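# Move front-row end drills from tray onto the ledge

## Task

Lift the drill at each end of the tray's front row (the leftmost one and the rightmost one) out of the tray and set both on the ledge just in front of the tray. All the other drills must stay seated in the tray. Both moved drills must rest there on their own, not held up by the robot. At the end, open the grippers and pull the arms away.

## Robot and tools

Robot: two 6-joint arms, left_arm and right_arm, each ending in a two-finger parallel gripper. Their root links in the scene frame: left_arm at (-0.049, +0.280, 0) m, quat_wxyz (+1.000, 0, 0, -0.010); right_arm at (+0.031, -0.273, 0) m, quat_wxyz (+0.999, 0, 0, -0.045). Joint ranges in rad, base to hand: waist -2.880..2.880, shoulder 0.000..3.142, elbow 0.000..3.019, wrist pitch -1.693..1.571, wrist yaw -1.571..1.571, wrist roll -2.094..2.094. An elbow never reaches fully straight.

Frame: one shared scene frame. Origin on the table surface midway between the arms, +x away from the robot over the table, +z up, left_arm on the +y side. The arm names say nothing about which side of an image something is on. In the gripper's own frame the fingers extend along +z and close along y. end_effector_position is the spot between the finger pads, roughly 1 cm back from the tips. Reported hand positions can be somewhat wrong, especially when the arm is stretched far. Moves tend to stop a centimetre or more short, usually low.

One row = 16 numbers, always covering both arms even when only one moves: left_arm x, y, z, qw, qx, qy, qz, opening, then right_arm in the same order. x, y, z is an absolute target for end_effector_position, in metres, in the scene frame. qw..qz is an absolute target orientation, w first. Opening runs from -1 (closed) to +1 (fully open, 0.094 m). It is a commanded finger setting, not an offset. To hold an arm still or keep its orientation, resend the same pose and quaternion you used before, not the slightly drifted one from the latest result.

execute_actions(actions, pictures): actions holds at most one item. An empty list only reports the state. {"rows": [...], "steps": n} runs 1 to 15 rows, each lasting one control step of 1/30 s. n is at most 15 and defaults to 15; if there are fewer rows than steps, the last row repeats. {"steps": n} with no rows is a wait of up to 300 steps. It is counted from the previous result, so your reply time uses up part of it. pictures (boolean) turns camera images on or off; they are included by default. The call is rejected and nothing is sent if a target lies more than 0.6 m from the arm's last reported position along any gripper axis. At every step the command is clipped to within 70 mm and 16 degrees of the measured hand pose. After the action the arm only finishes that last clipped pose, so a distant target needs further calls. The IK favours position over orientation when it cannot satisfy both.

move(target, speed): target is one 16-number row of absolute poses, as above. The grippers travel in straight lines and finish together, taking 0.5 to 10 s; a path cut off at 10 s stops short. speed is in m/s, from 0.002 to 0.5, default 0.25. Rotation is capped at twice that value in rad/s, and each hand turns the shorter way. Openings are applied when the move starts. Paths ignore obstacles and the other arm. Hands lag behind the path and can overshoot the speed, especially when the arm is near straight. Faster contact and targets deeper past the contact point push harder. The result adds a 'move:' line giving the ending (done, off_target, moving, held, fault), which limits acted, and each hand's remaining distance. If only one arm is named, the other finished normally. limits=paced means the pose was clipped. limits=held means a safety check blocked some steps, after which the arm may move suddenly fast.

wait(seconds): 0 to 10 s of letting the simulation run with nothing new sent. Fingers still in motion keep going.

zoom_image(camera, region): enlarges part of a camera's most recent image. region is [x0, y0, x1, y1] in pixels, origin at the top left, no bigger than 504 by 504. Cameras, all 504x504: cam_head_left, cam_head_right, cam_high, cam_low, cam_left_wrist, cam_right_wrist.

read_manual(section): returns only the URDF licence texts ("licences"). It does not move anything.

finished_scene(scene): ends and grades the current scene. The number is 1 or 2. It cannot be undone, so call it only after both drills sit on the ledge and both grippers are open and clear.

Result lines: the state line 'left_arm: … | right_arm: …' gives each hand's position and quaternion. grip_measured is the measured finger opening on the command scale; the last Joint positions value is the opening in metres. Each gripper may be off by about 1 mm. 'pose unreachable' names an arm whose command the clearance check altered or blocked. HELD marks steps where a row was not fully sent. 'Hand target' shows the pose each controller is currently driving toward. FAULT ends that arm's motion. MOTOR HOT appears from 85 °C. At 100 °C an OVER-TEMPERATURE FAULT drops the arm until it cools, so avoid holding loads longer than needed; thinking time counts too.

Gripping: to hold an object, command an opening below grip_measured. About 0.03 below gives a firm grip; less gives a gentler one. Pads push at most about 50-62 N, and less on parts under about 2 mm thick. Loads may get a brief tug now and then, and loose objects may be nudged.

Avoid: dropping or knocking anything off the table, disturbing the other drills, arms touching or pressing each other, fast impacts and hard pushes. Move smoothly and efficiently.

Each tool is called by a JSON object that holds its "name" and its "arguments", one argument or row to a line.

## Session

{"name": "execute_actions", "arguments": {
  "actions": []
}}

Scene clock: 0.00 s of 5840.00 s.
left_arm: end_effector_position=(+0.0363, +0.4394, +0.3204) grip_measured=+1.000 end_effector_quat_wxyz=(+0.151, -0.631, +0.761, +0.017) | right_arm: end_effector_position=(+0.4359, -0.1348, +0.2680) grip_measured=+1.000 end_effector_quat_wxyz=(-0.020, +0.450, +0.889, +0.079)
Joint positions: left_arm=[ 1.207  0.636  1.026 -1.676  0.112 -0.215  0.094] | right_arm=[ 0.363  1.404  1.394 -1.483 -0.144  1.215  0.094]
Joint velocities: left_arm=[-0.015 -0.015 -0.002 -0.007 -0.066 -0.007  0.   ] | right_arm=[ 0.015 -0.015  0.002  0.012  0.081  0.022  0.   ]
Motor temperatures (°C, as the motors report them): left_arm=[29 27 31 27 28 28] | right_arm=[29 28 29 26 29 25]
Hand target (left_arm): +0.037, +0.442, +0.332; +0.163, -0.629, +0.760, +0.024
Hand target (right_arm): +0.442, -0.133, +0.277; -0.011, +0.449, +0.889, +0.088

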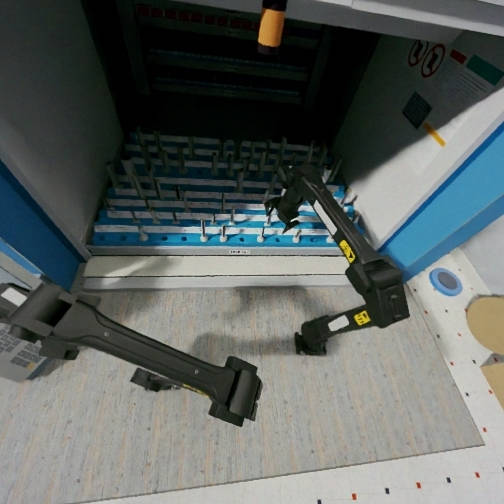

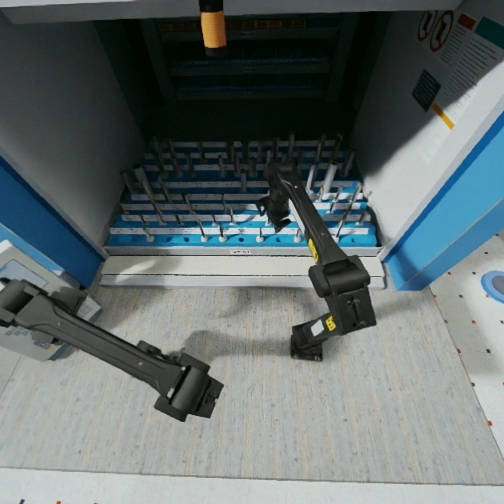

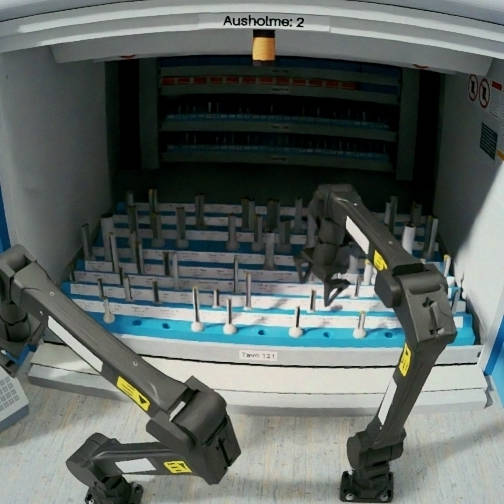

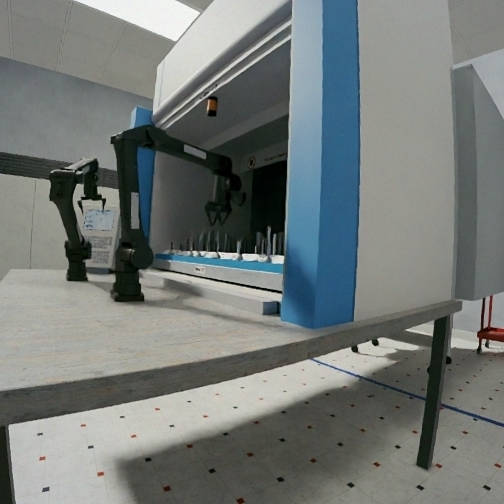

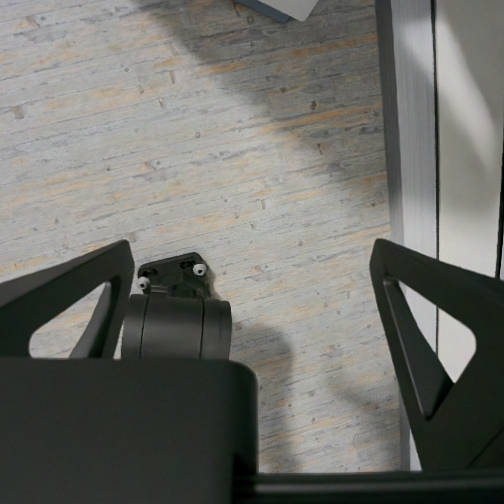

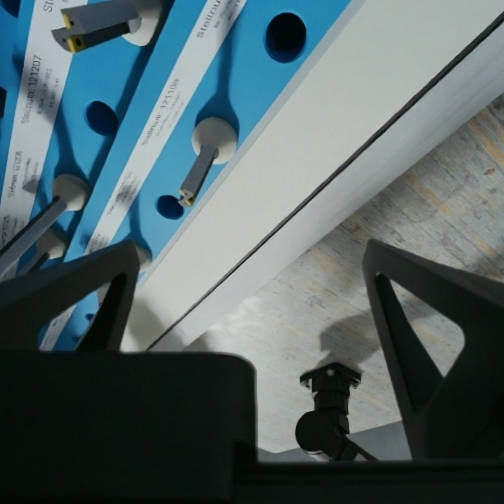

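{"name": "zoom_image", "arguments": {
  "camera": "cam_head_left",
  "region": [70, 190, 380, 300]
}}

{"name": "zoom_image", "arguments": {
  "camera": "cam_head_right",
  "region": [90, 190, 400, 300]
}}

Region (70, 190, 380, 300) of cam_head_left's 504x504 image, scaled by 1.626, with more detail than that image has; it fills the top 179 rows of this view, and the rest is white.

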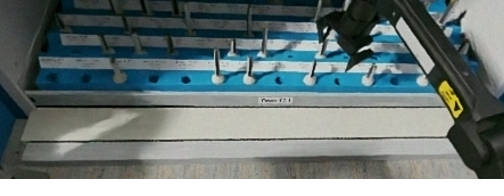

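Region (90, 190, 400, 300) of cam_head_right's 504x504 image, scaled by 1.626, with more detail than that image has; it fills the top 179 rows of this view, and the rest is white.

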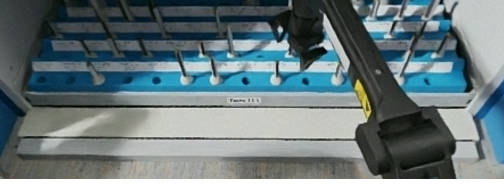

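{"name": "zoom_image", "arguments": {
  "camera": "cam_head_right",
  "region": [280, 200, 400, 270]
}}

{"name": "zoom_image", "arguments": {
  "camera": "cam_head_left",
  "region": [80, 200, 200, 270]
}}

Region (280, 200, 400, 270) of cam_head_right's 504x504 image, scaled by 4.200, with more detail than that image has; it fills the top 294 rows of this view, and the rest is white.

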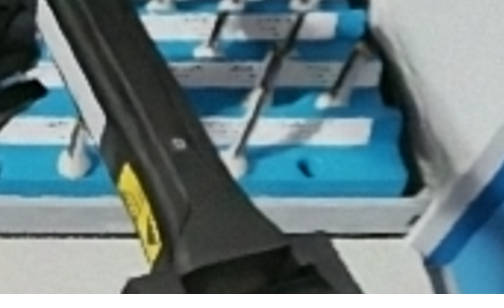

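Region (80, 200, 200, 270) of cam_head_left's 504x504 image, scaled by 4.200, with more detail than that image has; it fills the top 294 rows of this view, and the rest is white.

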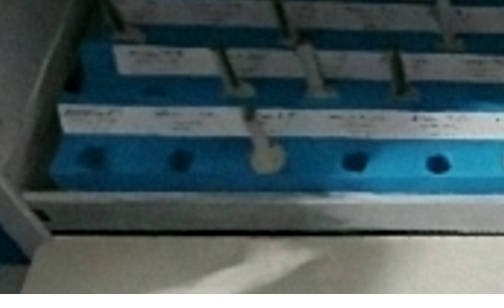

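{"name": "move", "arguments": {
  "target": [0.44,0.40,0.33,-0.0735,0.5353,0.8402,0.0468,0.0,0.45,-0.435,0.34,-0.0692,-0.6065,0.7904,-0.0531,0.0],
  "speed": 0.25
}}

Scene clock: 10.97 s of 5840.00 s.
left_arm: end_effector_position=(+0.4289, +0.3980, +0.3055) grip_measured=+0.002 end_effector_quat_wxyz=(-0.064, +0.532, +0.841, +0.071) | right_arm: end_effector_position=(+0.4369, -0.4273, +0.3280) grip_measured=+0.003 end_effector_quat_wxyz=(-0.055, -0.609, +0.789, -0.068)
Joint positions: left_arm=[ 0.196  1.629  1.743 -1.684 -0.191  1.303  0.047] | right_arm=[-0.206  1.45   1.598 -1.671  0.168 -1.615  0.047]
Joint velocities: left_arm=[-0.005  0.015 -0.007 -0.002  0.022  0.022  0.   ] | right_arm=[-0.015 -0.005  0.002  0.012  0.081  0.022 -0.   ]
Motor temperatures (°C, as the motors report them): left_arm=[29 27 37 27 28 28] | right_arm=[29 29 33 26 29 25]
Hand target (left_arm): +0.438, +0.397, +0.325; -0.052, +0.539, +0.837, +0.084
Hand target (right_arm): +0.448, -0.436, +0.340; -0.051, -0.609, +0.788, -0.077
Off the commanded pose (left_arm): 0.027 m, 3 deg.
Off the commanded pose (right_arm): 0.019 m, 2 deg.
joint sent to its limit (left arm) — the command would take joint 4 (wrist pitch) past its lower limit, so that joint was sent only as far as its limit.
joint sent to its limit (right arm) — the command would take joint 4 (wrist pitch) past its lower limit, so that joint was sent only as far as its limit.
After step 90, 2.27 s passed at rest.
move: off_target (left_arm, right_arm)

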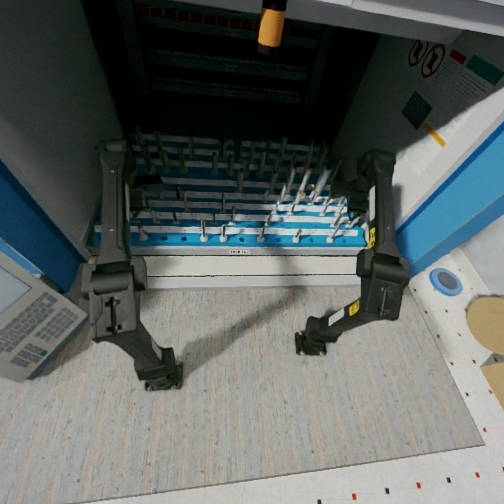

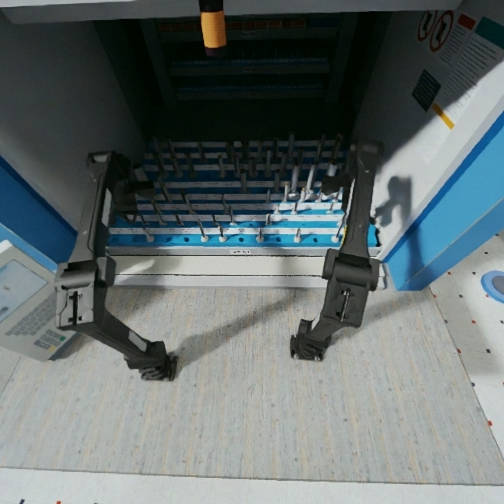

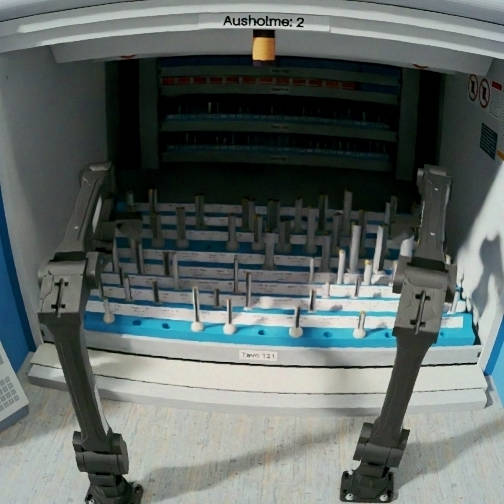

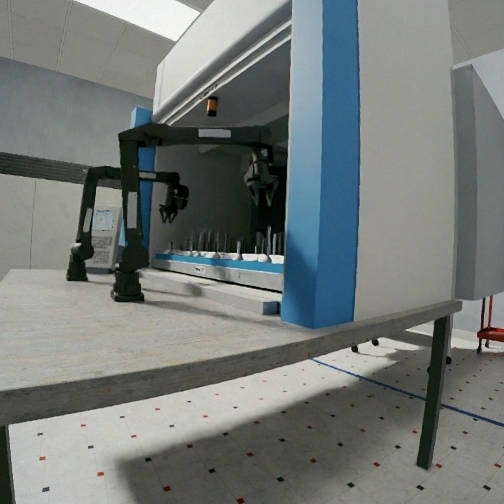

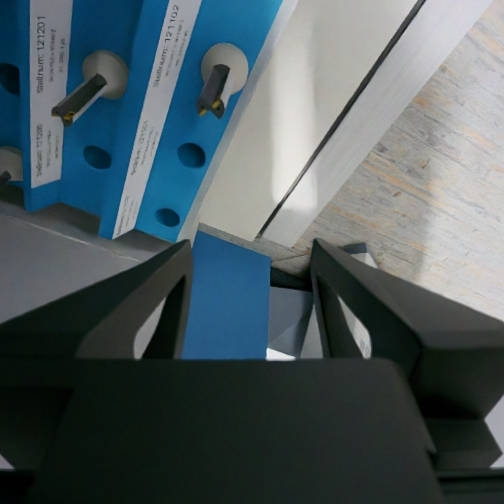

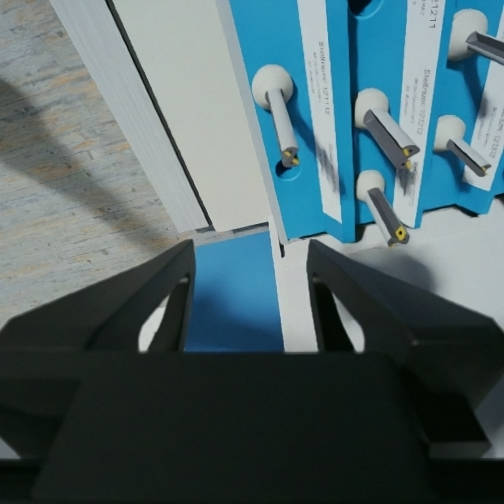

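{"name": "move", "arguments": {
  "target": [0.468,0.400,0.235,-0.0735,0.5353,0.8402,0.0468,0.0,0.470,-0.440,0.285,-0.0692,-0.6065,0.7904,-0.0531,0.0],
  "speed": 0.15
}}

Scene clock: 16.90 s of 5840.00 s.
left_arm: end_effector_position=(+0.4643, +0.4008, +0.2302) grip_measured=+0.002 end_effector_quat_wxyz=(-0.083, +0.536, +0.839, +0.040) | right_arm: end_effector_position=(+0.4649, -0.4363, +0.2878) grip_measured=+0.003 end_effector_quat_wxyz=(-0.068, -0.611, +0.787, -0.051)
Joint positions: left_arm=[ 0.196  1.766  1.724 -1.598 -0.171  1.306  0.047] | right_arm=[-0.206  1.545  1.598 -1.62   0.17  -1.617  0.047]
Joint velocities: left_arm=[-0.024 -0.024  0.007 -0.002  0.007  0.11  -0.   ] | right_arm=[-0.015  0.005  0.012  0.002 -0.022 -0.007 -0.   ]
Motor temperatures (°C, as the motors report them): left_arm=[29 28 39 27 28 28] | right_arm=[29 29 34 26 29 25]
Hand target (left_arm): +0.466, +0.400, +0.235; -0.074, +0.535, +0.840, +0.047
Hand target (right_arm): +0.469, -0.440, +0.285; -0.069, -0.607, +0.790, -0.053
Off the commanded pose (left_arm): 0.006 m, 1 deg.
Off the commanded pose (right_arm): 0.007 m, 1 deg.
After step 90, 2.00 s passed at rest.
move: done

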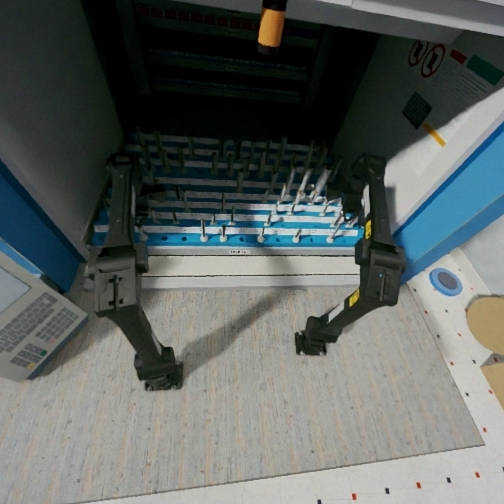

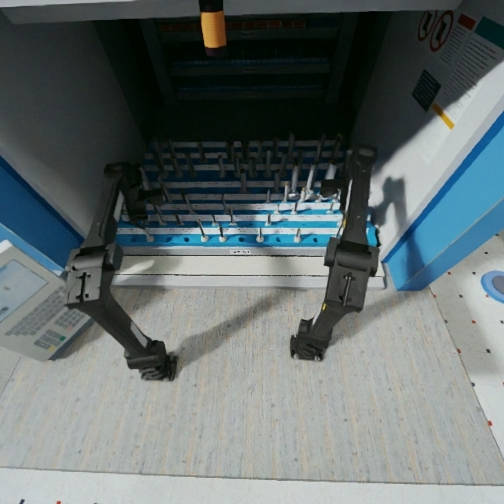

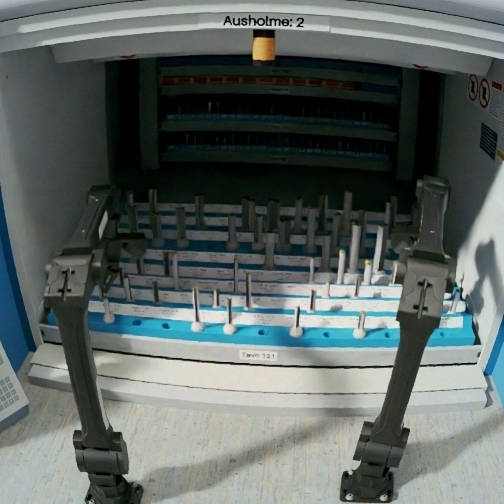

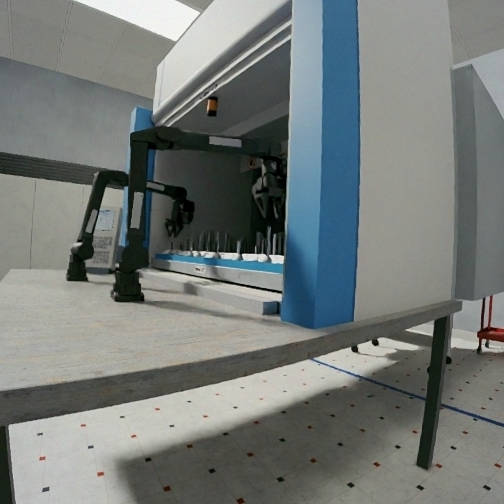

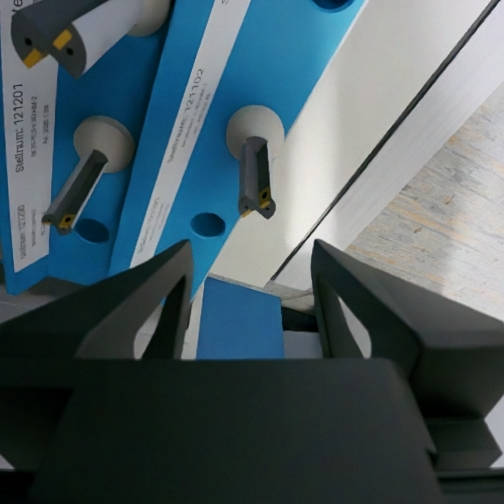

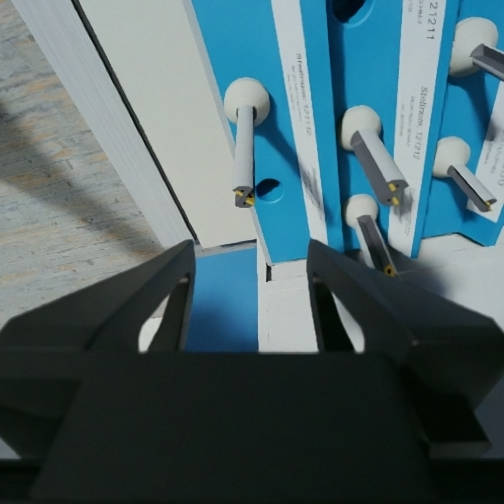

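{"name": "move", "arguments": {
  "target": [0.464,0.398,0.170,-0.0735,0.5353,0.8402,0.0468,0.0,0.467,-0.436,0.207,-0.0692,-0.6065,0.7904,-0.0531,0.0],
  "speed": 0.08
}}

Scene clock: 20.30 s of 5840.00 s.
left_arm: end_effector_position=(+0.4598, +0.4000, +0.1712) grip_measured=+0.002 end_effector_quat_wxyz=(-0.079, +0.535, +0.840, +0.043) | right_arm: end_effector_position=(+0.4626, -0.4357, +0.2129) grip_measured=+0.003 end_effector_quat_wxyz=(-0.067, -0.609, +0.788, -0.053)
Joint positions: left_arm=[ 0.196  1.766  1.569 -1.433 -0.171  1.306  0.047] | right_arm=[-0.206  1.545  1.402 -1.419  0.171 -1.613  0.047]
Joint velocities: left_arm=[-0.005  0.005 -0.007 -0.007  0.007 -0.007 -0.001] | right_arm=[ 0.005  0.005 -0.002  0.022 -0.066  0.022 -0.   ]
Motor temperatures (°C, as the motors report them): left_arm=[29 28 39 27 28 28] | right_arm=[29 29 34 26 29 25]
Hand target (left_arm): +0.463, +0.398, +0.170; -0.073, +0.535, +0.840, +0.047
Hand target (right_arm): +0.465, -0.435, +0.207; -0.069, -0.606, +0.790, -0.053
Off the commanded pose (left_arm): 0.005 m, 1 deg.
Off the commanded pose (right_arm): 0.007 m, 0 deg.
move: done

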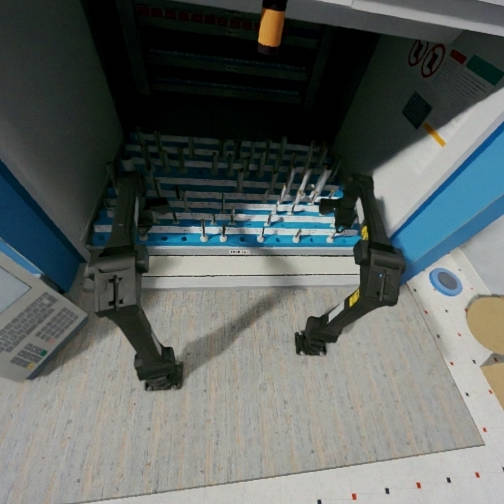

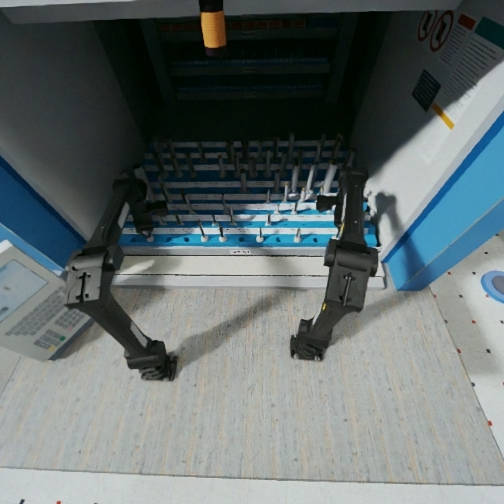

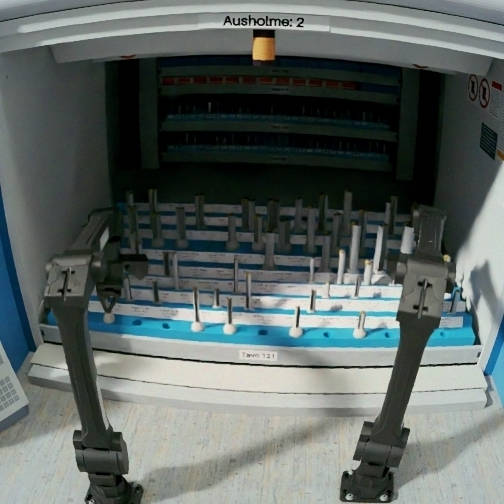

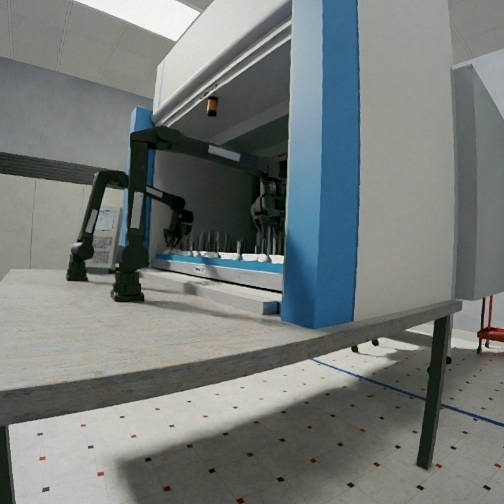

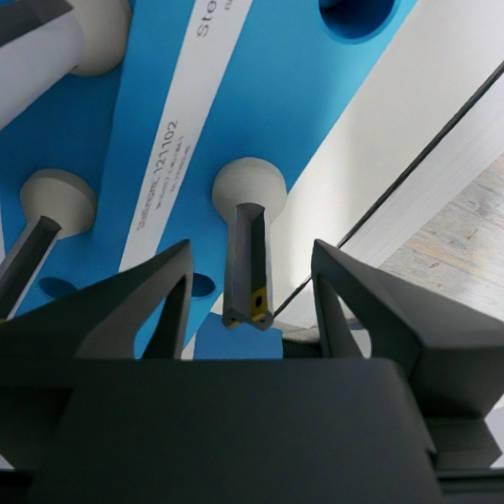

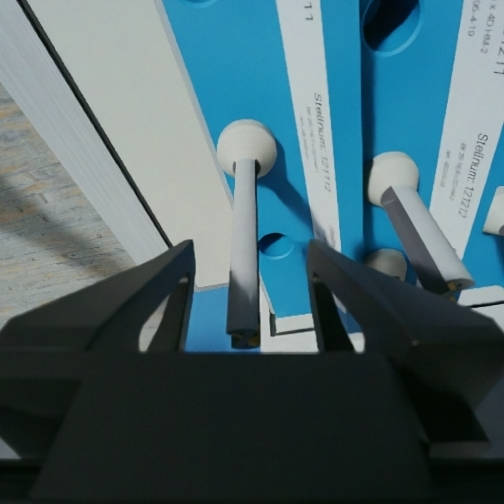

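Both centred. Close.

{"name": "move", "arguments": {
  "target": [0.464,0.398,0.170,-0.0735,0.5353,0.8402,0.0468,-0.92,0.467,-0.436,0.207,-0.0692,-0.6065,0.7904,-0.0531,-0.92],
  "speed": 0.05
}}

{"name": "move", "arguments": {
  "target": [0.470,0.399,0.235,-0.0735,0.5353,0.8402,0.0468,-0.92,0.473,-0.438,0.272,-0.0692,-0.6065,0.7904,-0.0531,-0.92],
  "speed": 0.05
}}

Scene clock: 22.73 s of 5840.00 s.
left_arm: end_effector_position=(+0.4602, +0.4003, +0.1712) grip_measured=-0.659 end_effector_quat_wxyz=(-0.079, +0.535, +0.840, +0.044) | right_arm: end_effector_position=(+0.4610, -0.4354, +0.2124) grip_measured=-0.815 end_effector_quat_wxyz=(-0.069, -0.609, +0.788, -0.050)
Joint positions: left_arm=[ 0.196  1.766  1.569 -1.431 -0.172  1.306  0.016] | right_arm=[-0.206  1.544  1.4   -1.424  0.172 -1.612  0.009]
Joint velocities: left_arm=[-0.005  0.005  0.002 -0.002  0.066  0.022  0.   ] | right_arm=[-0.005  0.005 -0.012 -0.022 -0.11   0.081  0.   ]
Motor temperatures (°C, as the motors report them): left_arm=[29 28 38 27 28 28] | right_arm=[29 30 34 26 29 25]
Hand target (left_arm): +0.464, +0.398, +0.170; -0.074, +0.535, +0.840, +0.047
Hand target (right_arm): +0.467, -0.436, +0.207; -0.069, -0.606, +0.790, -0.053
Off the commanded pose (left_arm): 0.005 m, 1 deg.
Off the commanded pose (right_arm): 0.008 m, 1 deg.
move: done

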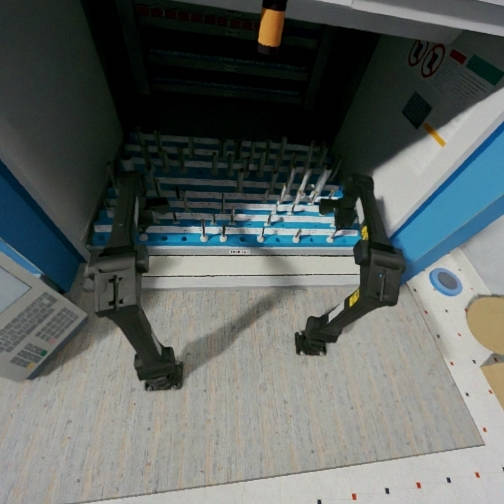

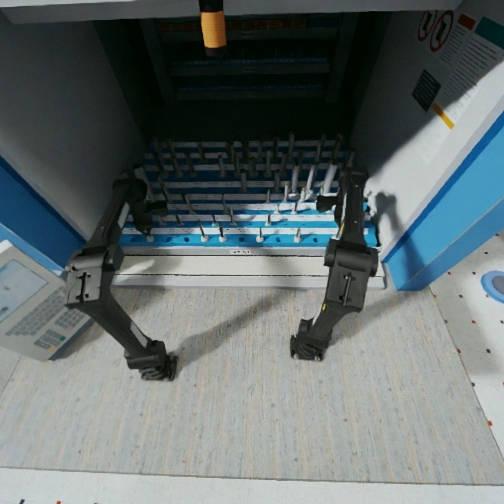

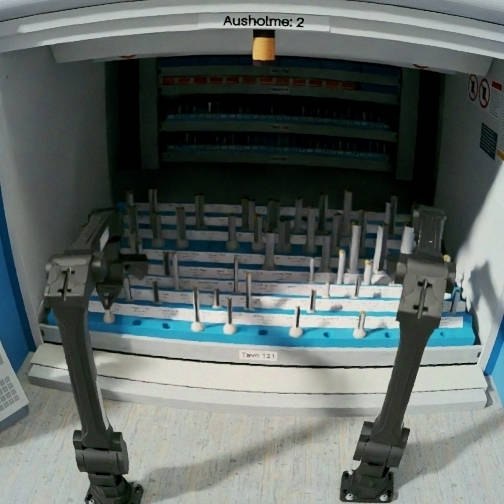

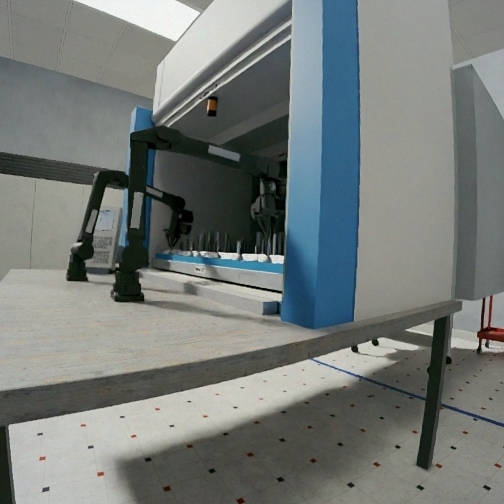

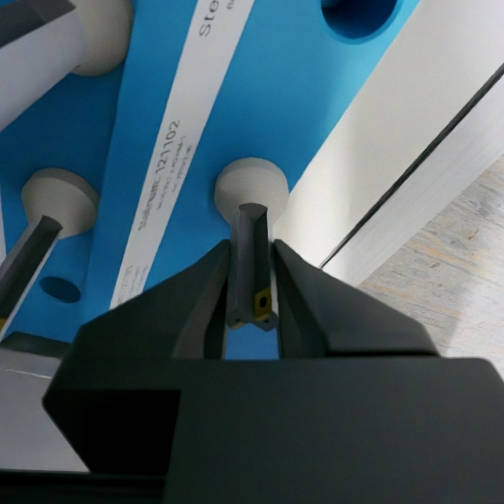

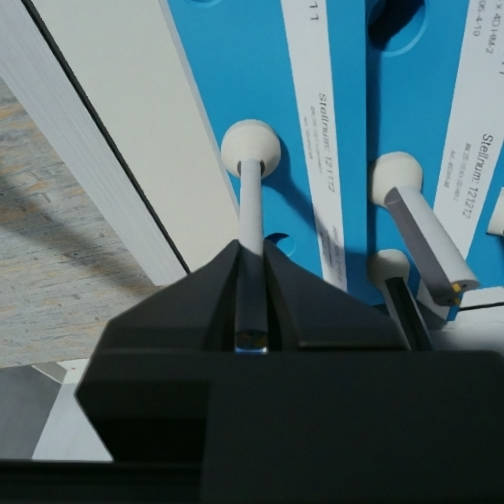

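Scene clock: 24.33 s of 5840.00 s.
left_arm: end_effector_position=(+0.4622, +0.4005, +0.2034) grip_measured=-0.659 end_effector_quat_wxyz=(-0.089, +0.536, +0.839, +0.034) | right_arm: end_effector_position=(+0.4617, -0.4356, +0.2501) grip_measured=-0.815 end_effector_quat_wxyz=(-0.077, -0.609, +0.789, -0.040)
Joint positions: left_arm=[ 0.196  1.777  1.668 -1.548 -0.172  1.306  0.016] | right_arm=[-0.206  1.553  1.509 -1.55   0.172 -1.609  0.009]
Joint velocities: left_arm=[-0.024  0.005  0.002  0.007 -0.066  0.007  0.   ] | right_arm=[-0.015 -0.005  0.012 -0.017  0.037  0.007 -0.001]
Motor temperatures (°C, as the motors report them): left_arm=[29 29 39 27 28 28] | right_arm=[29 30 34 26 29 25]
Hand target (left_arm): +0.470, +0.399, +0.234; -0.073, +0.535, +0.840, +0.047
Hand target (right_arm): +0.473, -0.438, +0.271; -0.069, -0.607, +0.790, -0.054
Off the commanded pose (left_arm): 0.033 m, 2 deg.
Off the commanded pose (right_arm): 0.025 m, 2 deg.
move: off_target (left_arm, right_arm)

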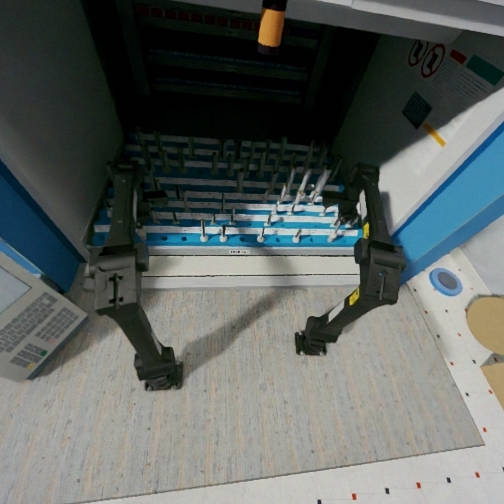

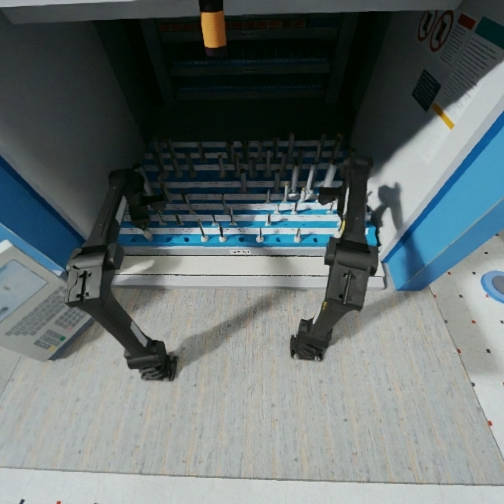

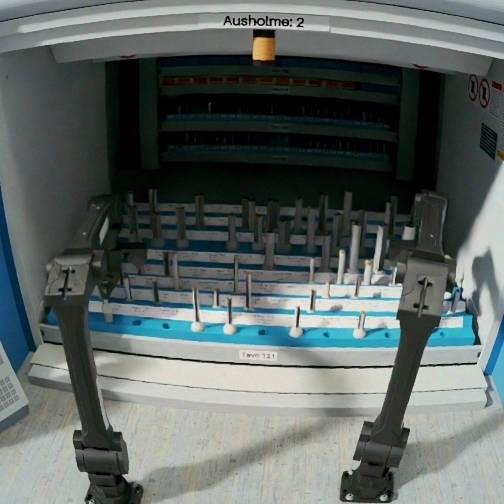

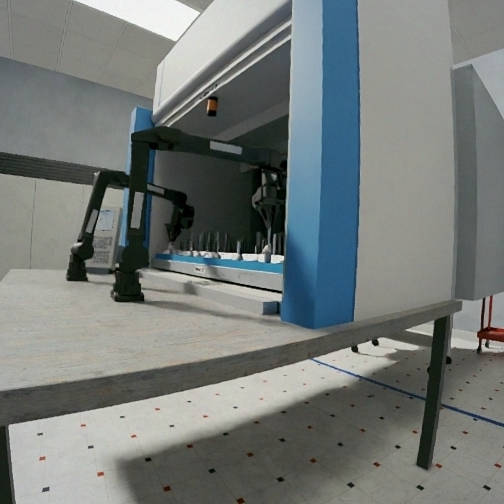

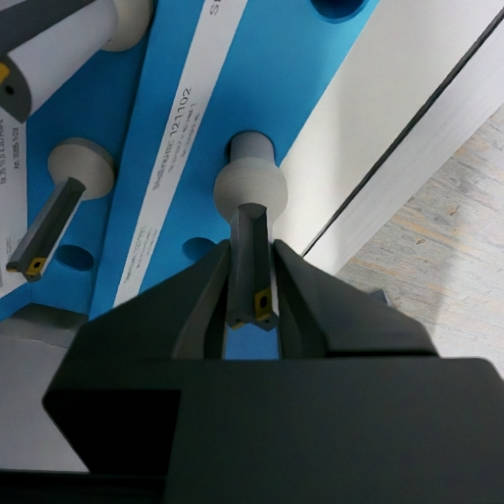

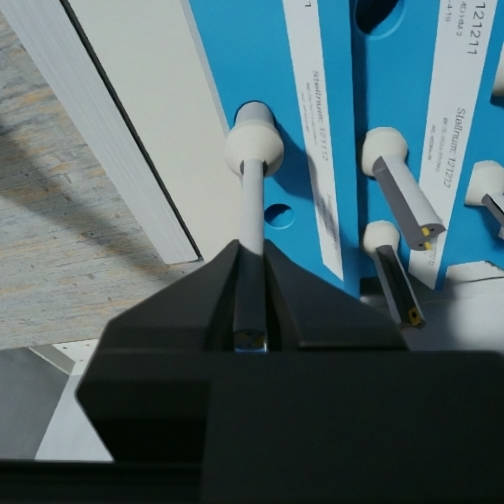

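{"name": "move", "arguments": {
  "target": [0.470,0.399,0.285,-0.0735,0.5353,0.8402,0.0468,-0.92,0.473,-0.438,0.318,-0.0692,-0.6065,0.7904,-0.0531,-0.92],
  "speed": 0.05
}}

Scene clock: 27.07 s of 5840.00 s.
left_arm: end_effector_position=(+0.4593, +0.3994, +0.2430) grip_measured=-0.659 end_effector_quat_wxyz=(-0.099, +0.537, +0.838, +0.023) | right_arm: end_effector_position=(+0.4592, -0.4348, +0.2905) grip_measured=-0.815 end_effector_quat_wxyz=(-0.081, -0.609, +0.788, -0.035)
Joint positions: left_arm=[ 0.196  1.782  1.778 -1.682 -0.168  1.306  0.016] | right_arm=[-0.206  1.556  1.618 -1.67   0.172 -1.609  0.009]
Joint velocities: left_arm=[-0.015 -0.015 -0.007 -0.017  0.007  0.007  0.002] | right_arm=[ 0.005 -0.015  0.017 -0.002 -0.051  0.066  0.   ]
Motor temperatures (°C, as the motors report them): left_arm=[29 29 40 27 28 28] | right_arm=[29 30 35 26 29 25]
Hand target (left_arm): +0.469, +0.399, +0.284; -0.068, +0.536, +0.840, +0.052
Hand target (right_arm): +0.473, -0.438, +0.317; -0.064, -0.607, +0.790, -0.060
Off the commanded pose (left_arm): 0.043 m, 4 deg.
Off the commanded pose (right_arm): 0.031 m, 3 deg.
joint sent to its limit (left arm) — the command would take joint 4 (wrist pitch) past its lower limit, so that joint was sent only as far as its limit.
joint sent to its limit (right arm) — the command would take joint 4 (wrist pitch) past its lower limit, so that joint was sent only as far as its limit.
move: off_target (left_arm, right_arm)

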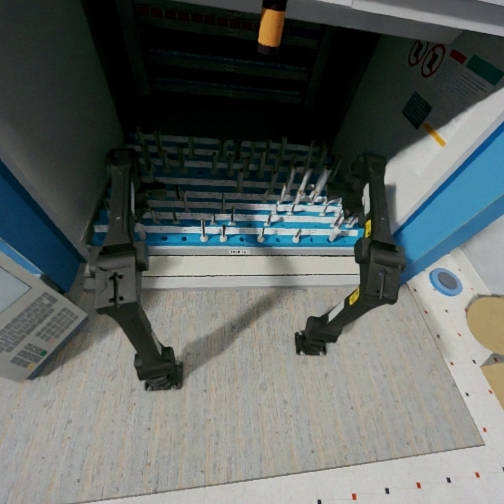

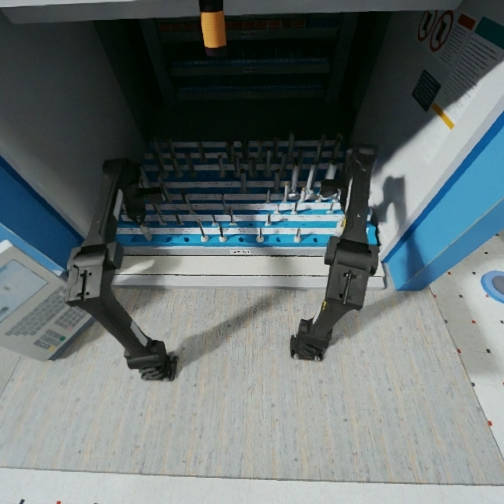

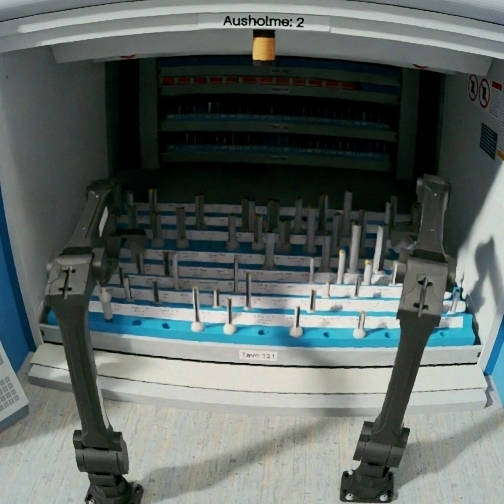

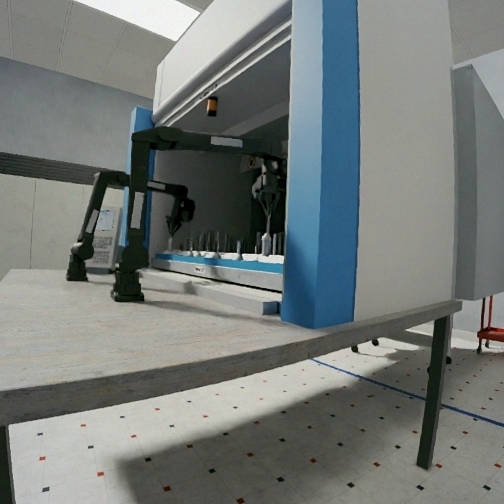

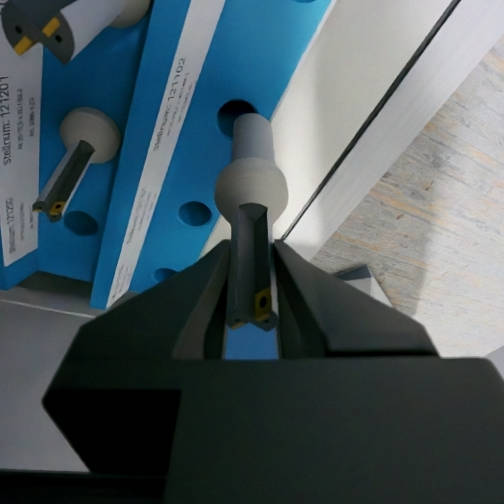

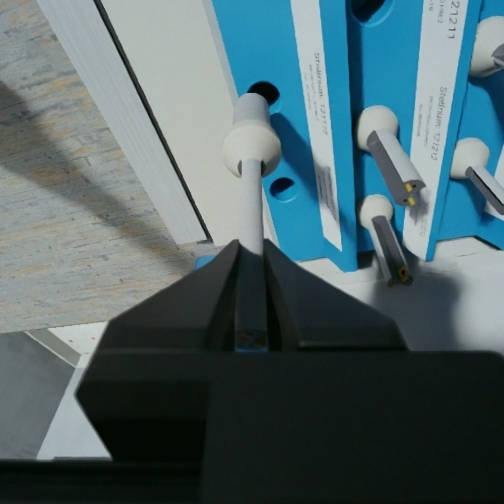

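{"name": "move", "arguments": {
  "target": [0.375,0.35,0.275,0.2053,0.5880,0.7663,-0.1576,-0.92,0.375,-0.42,0.31,0.2053,-0.5880,0.7663,0.1576,-0.92],
  "speed": 0.12
}}

Scene clock: 32.50 s of 5840.00 s.
left_arm: end_effector_position=(+0.3783, +0.3505, +0.2567) grip_measured=-0.659 end_effector_quat_wxyz=(+0.186, +0.581, +0.772, -0.178) | right_arm: end_effector_position=(+0.3811, -0.4211, +0.2928) grip_measured=-0.815 end_effector_quat_wxyz=(+0.212, -0.577, +0.781, +0.115)
Joint positions: left_arm=[ 0.379  1.517  1.43  -1.594  0.51   1.676  0.016] | right_arm=[-0.519  1.363  1.371 -1.67  -0.479 -1.904  0.009]
Joint velocities: left_arm=[-0.005 -0.005  0.012  0.017 -0.037  0.066 -0.   ] | right_arm=[-0.005 -0.015 -0.022  0.012 -0.022 -0.139 -0.   ]
Motor temperatures (°C, as the motors report them): left_arm=[29 29 41 27 28 28] | right_arm=[29 30 35 26 29 25]
Hand target (left_arm): +0.375, +0.350, +0.276; +0.207, +0.588, +0.766, -0.158
Hand target (right_arm): +0.375, -0.419, +0.309; +0.225, -0.579, +0.777, +0.101
Off the commanded pose (left_arm): 0.019 m, 3 deg.
Off the commanded pose (right_arm): 0.018 m, 5 deg.
joint sent to its limit (right arm) — the command would take joint 4 (wrist pitch) past its lower limit, so that joint was sent only as far as its limit.
move: off_target (left_arm, right_arm)

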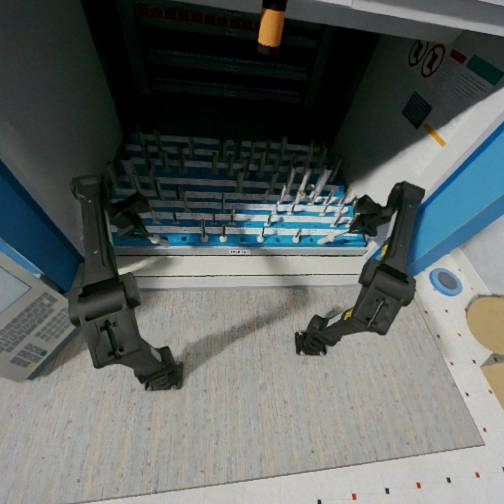

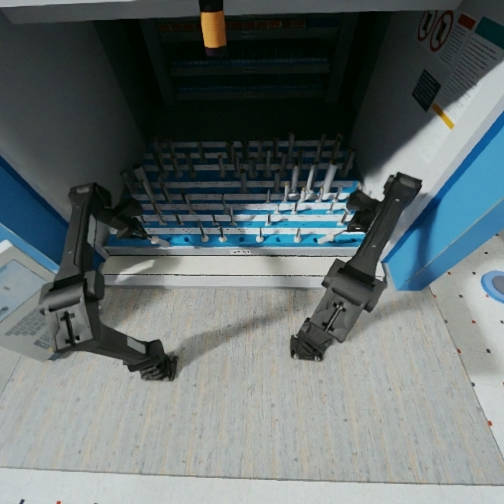

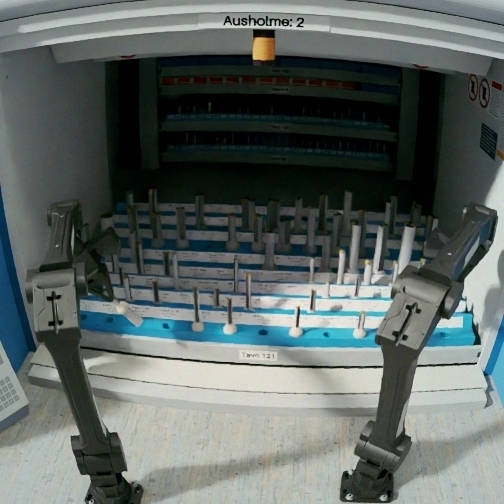

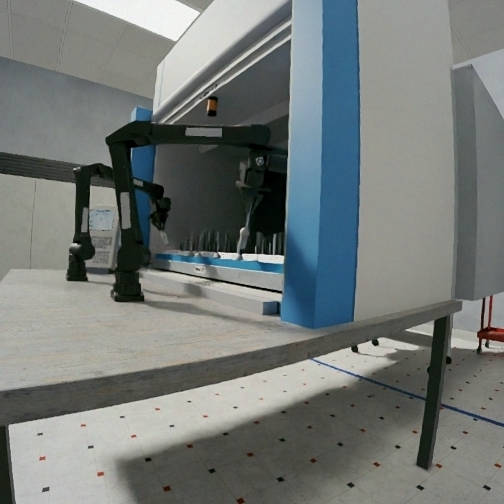

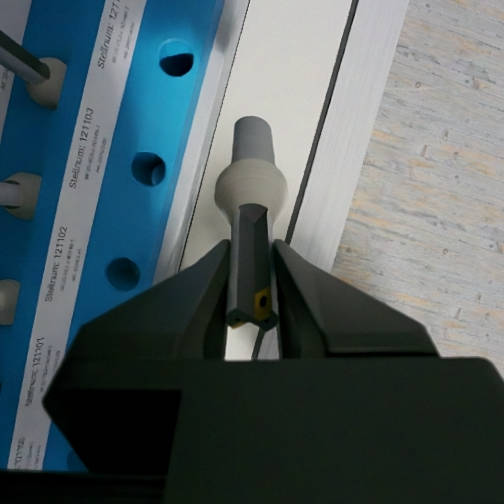

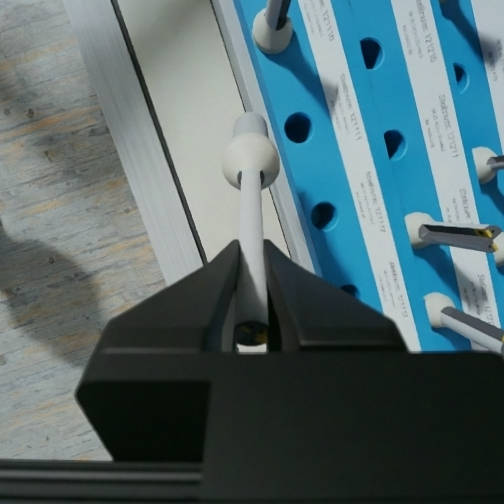

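{"name": "move", "arguments": {
  "target": [0.375,0.27,0.14,0.4055,0.5534,0.6365,-0.3525,-0.92,0.372,-0.25,0.20,0.4055,-0.5534,0.6365,0.3525,-0.92],
  "speed": 0.12
}}

Scene clock: 37.20 s of 5840.00 s.
left_arm: end_effector_position=(+0.3686, +0.2731, +0.1344) grip_measured=-0.659 end_effector_quat_wxyz=(+0.391, +0.546, +0.648, -0.359) | right_arm: end_effector_position=(+0.3662, -0.2515, +0.1986) grip_measured=-0.815 end_effector_quat_wxyz=(-0.398, +0.552, -0.644, -0.349)
Joint positions: left_arm=[ 0.373  1.712  1.101 -1.391  1.069  2.012  0.016] | right_arm=[-0.305  1.424  0.948 -1.567 -1.054 -2.091  0.009]
Joint velocities: left_arm=[-0.015  0.005 -0.007 -0.012 -0.007  0.066  0.001] | right_arm=[-0.015  0.015 -0.017  0.007 -0.007 -0.037 -0.001]
Motor temperatures (°C, as the motors report them): left_arm=[29 29 40 27 29 28] | right_arm=[29 30 35 26 30 25]
Hand target (left_arm): +0.372, +0.270, +0.142; +0.406, +0.553, +0.637, -0.352
Hand target (right_arm): +0.370, -0.248, +0.201; +0.407, -0.554, +0.636, +0.350
Off the commanded pose (left_arm): 0.009 m, 2 deg.
Off the commanded pose (right_arm): 0.006 m, 1 deg.
move: done

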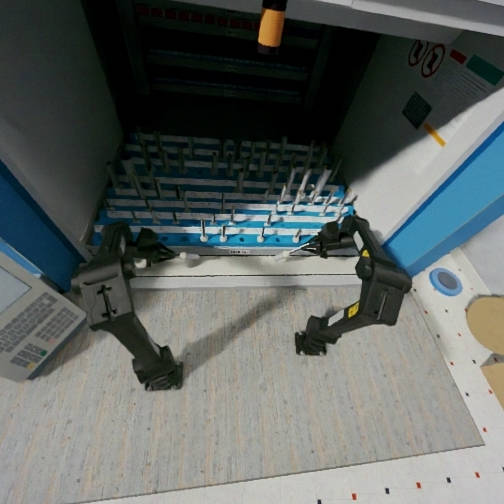

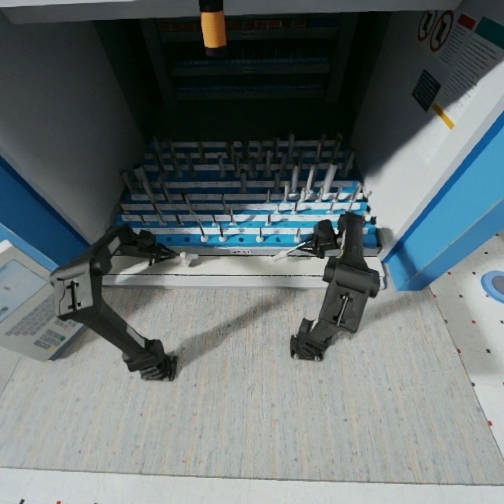

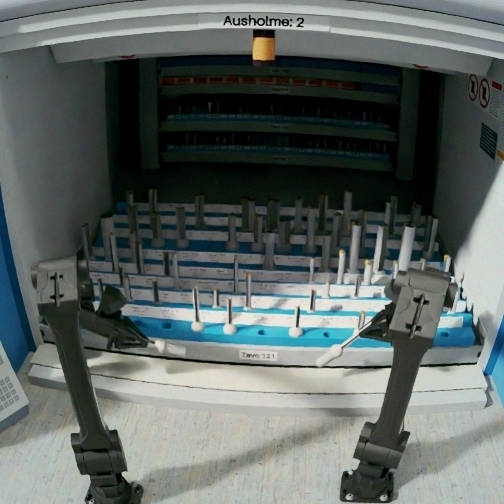

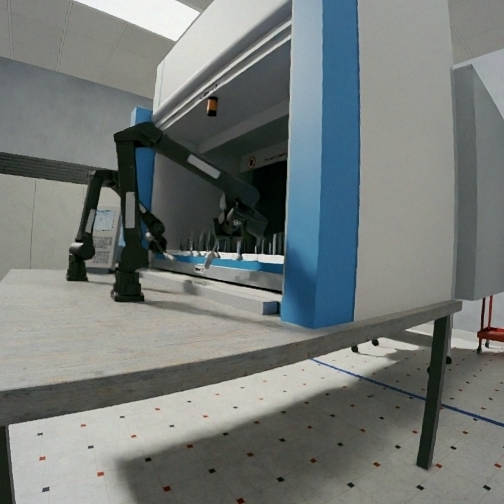

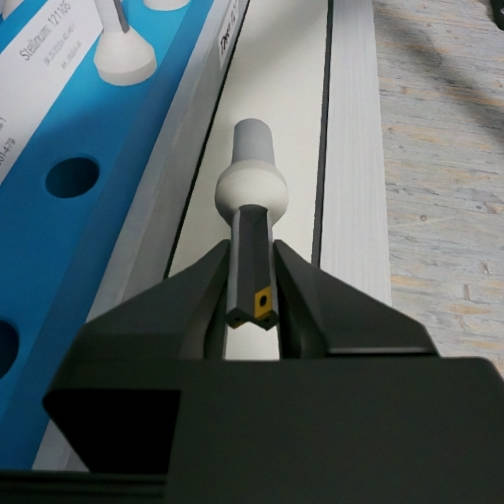

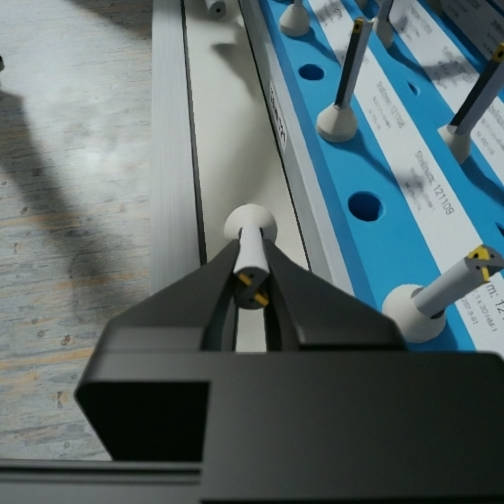

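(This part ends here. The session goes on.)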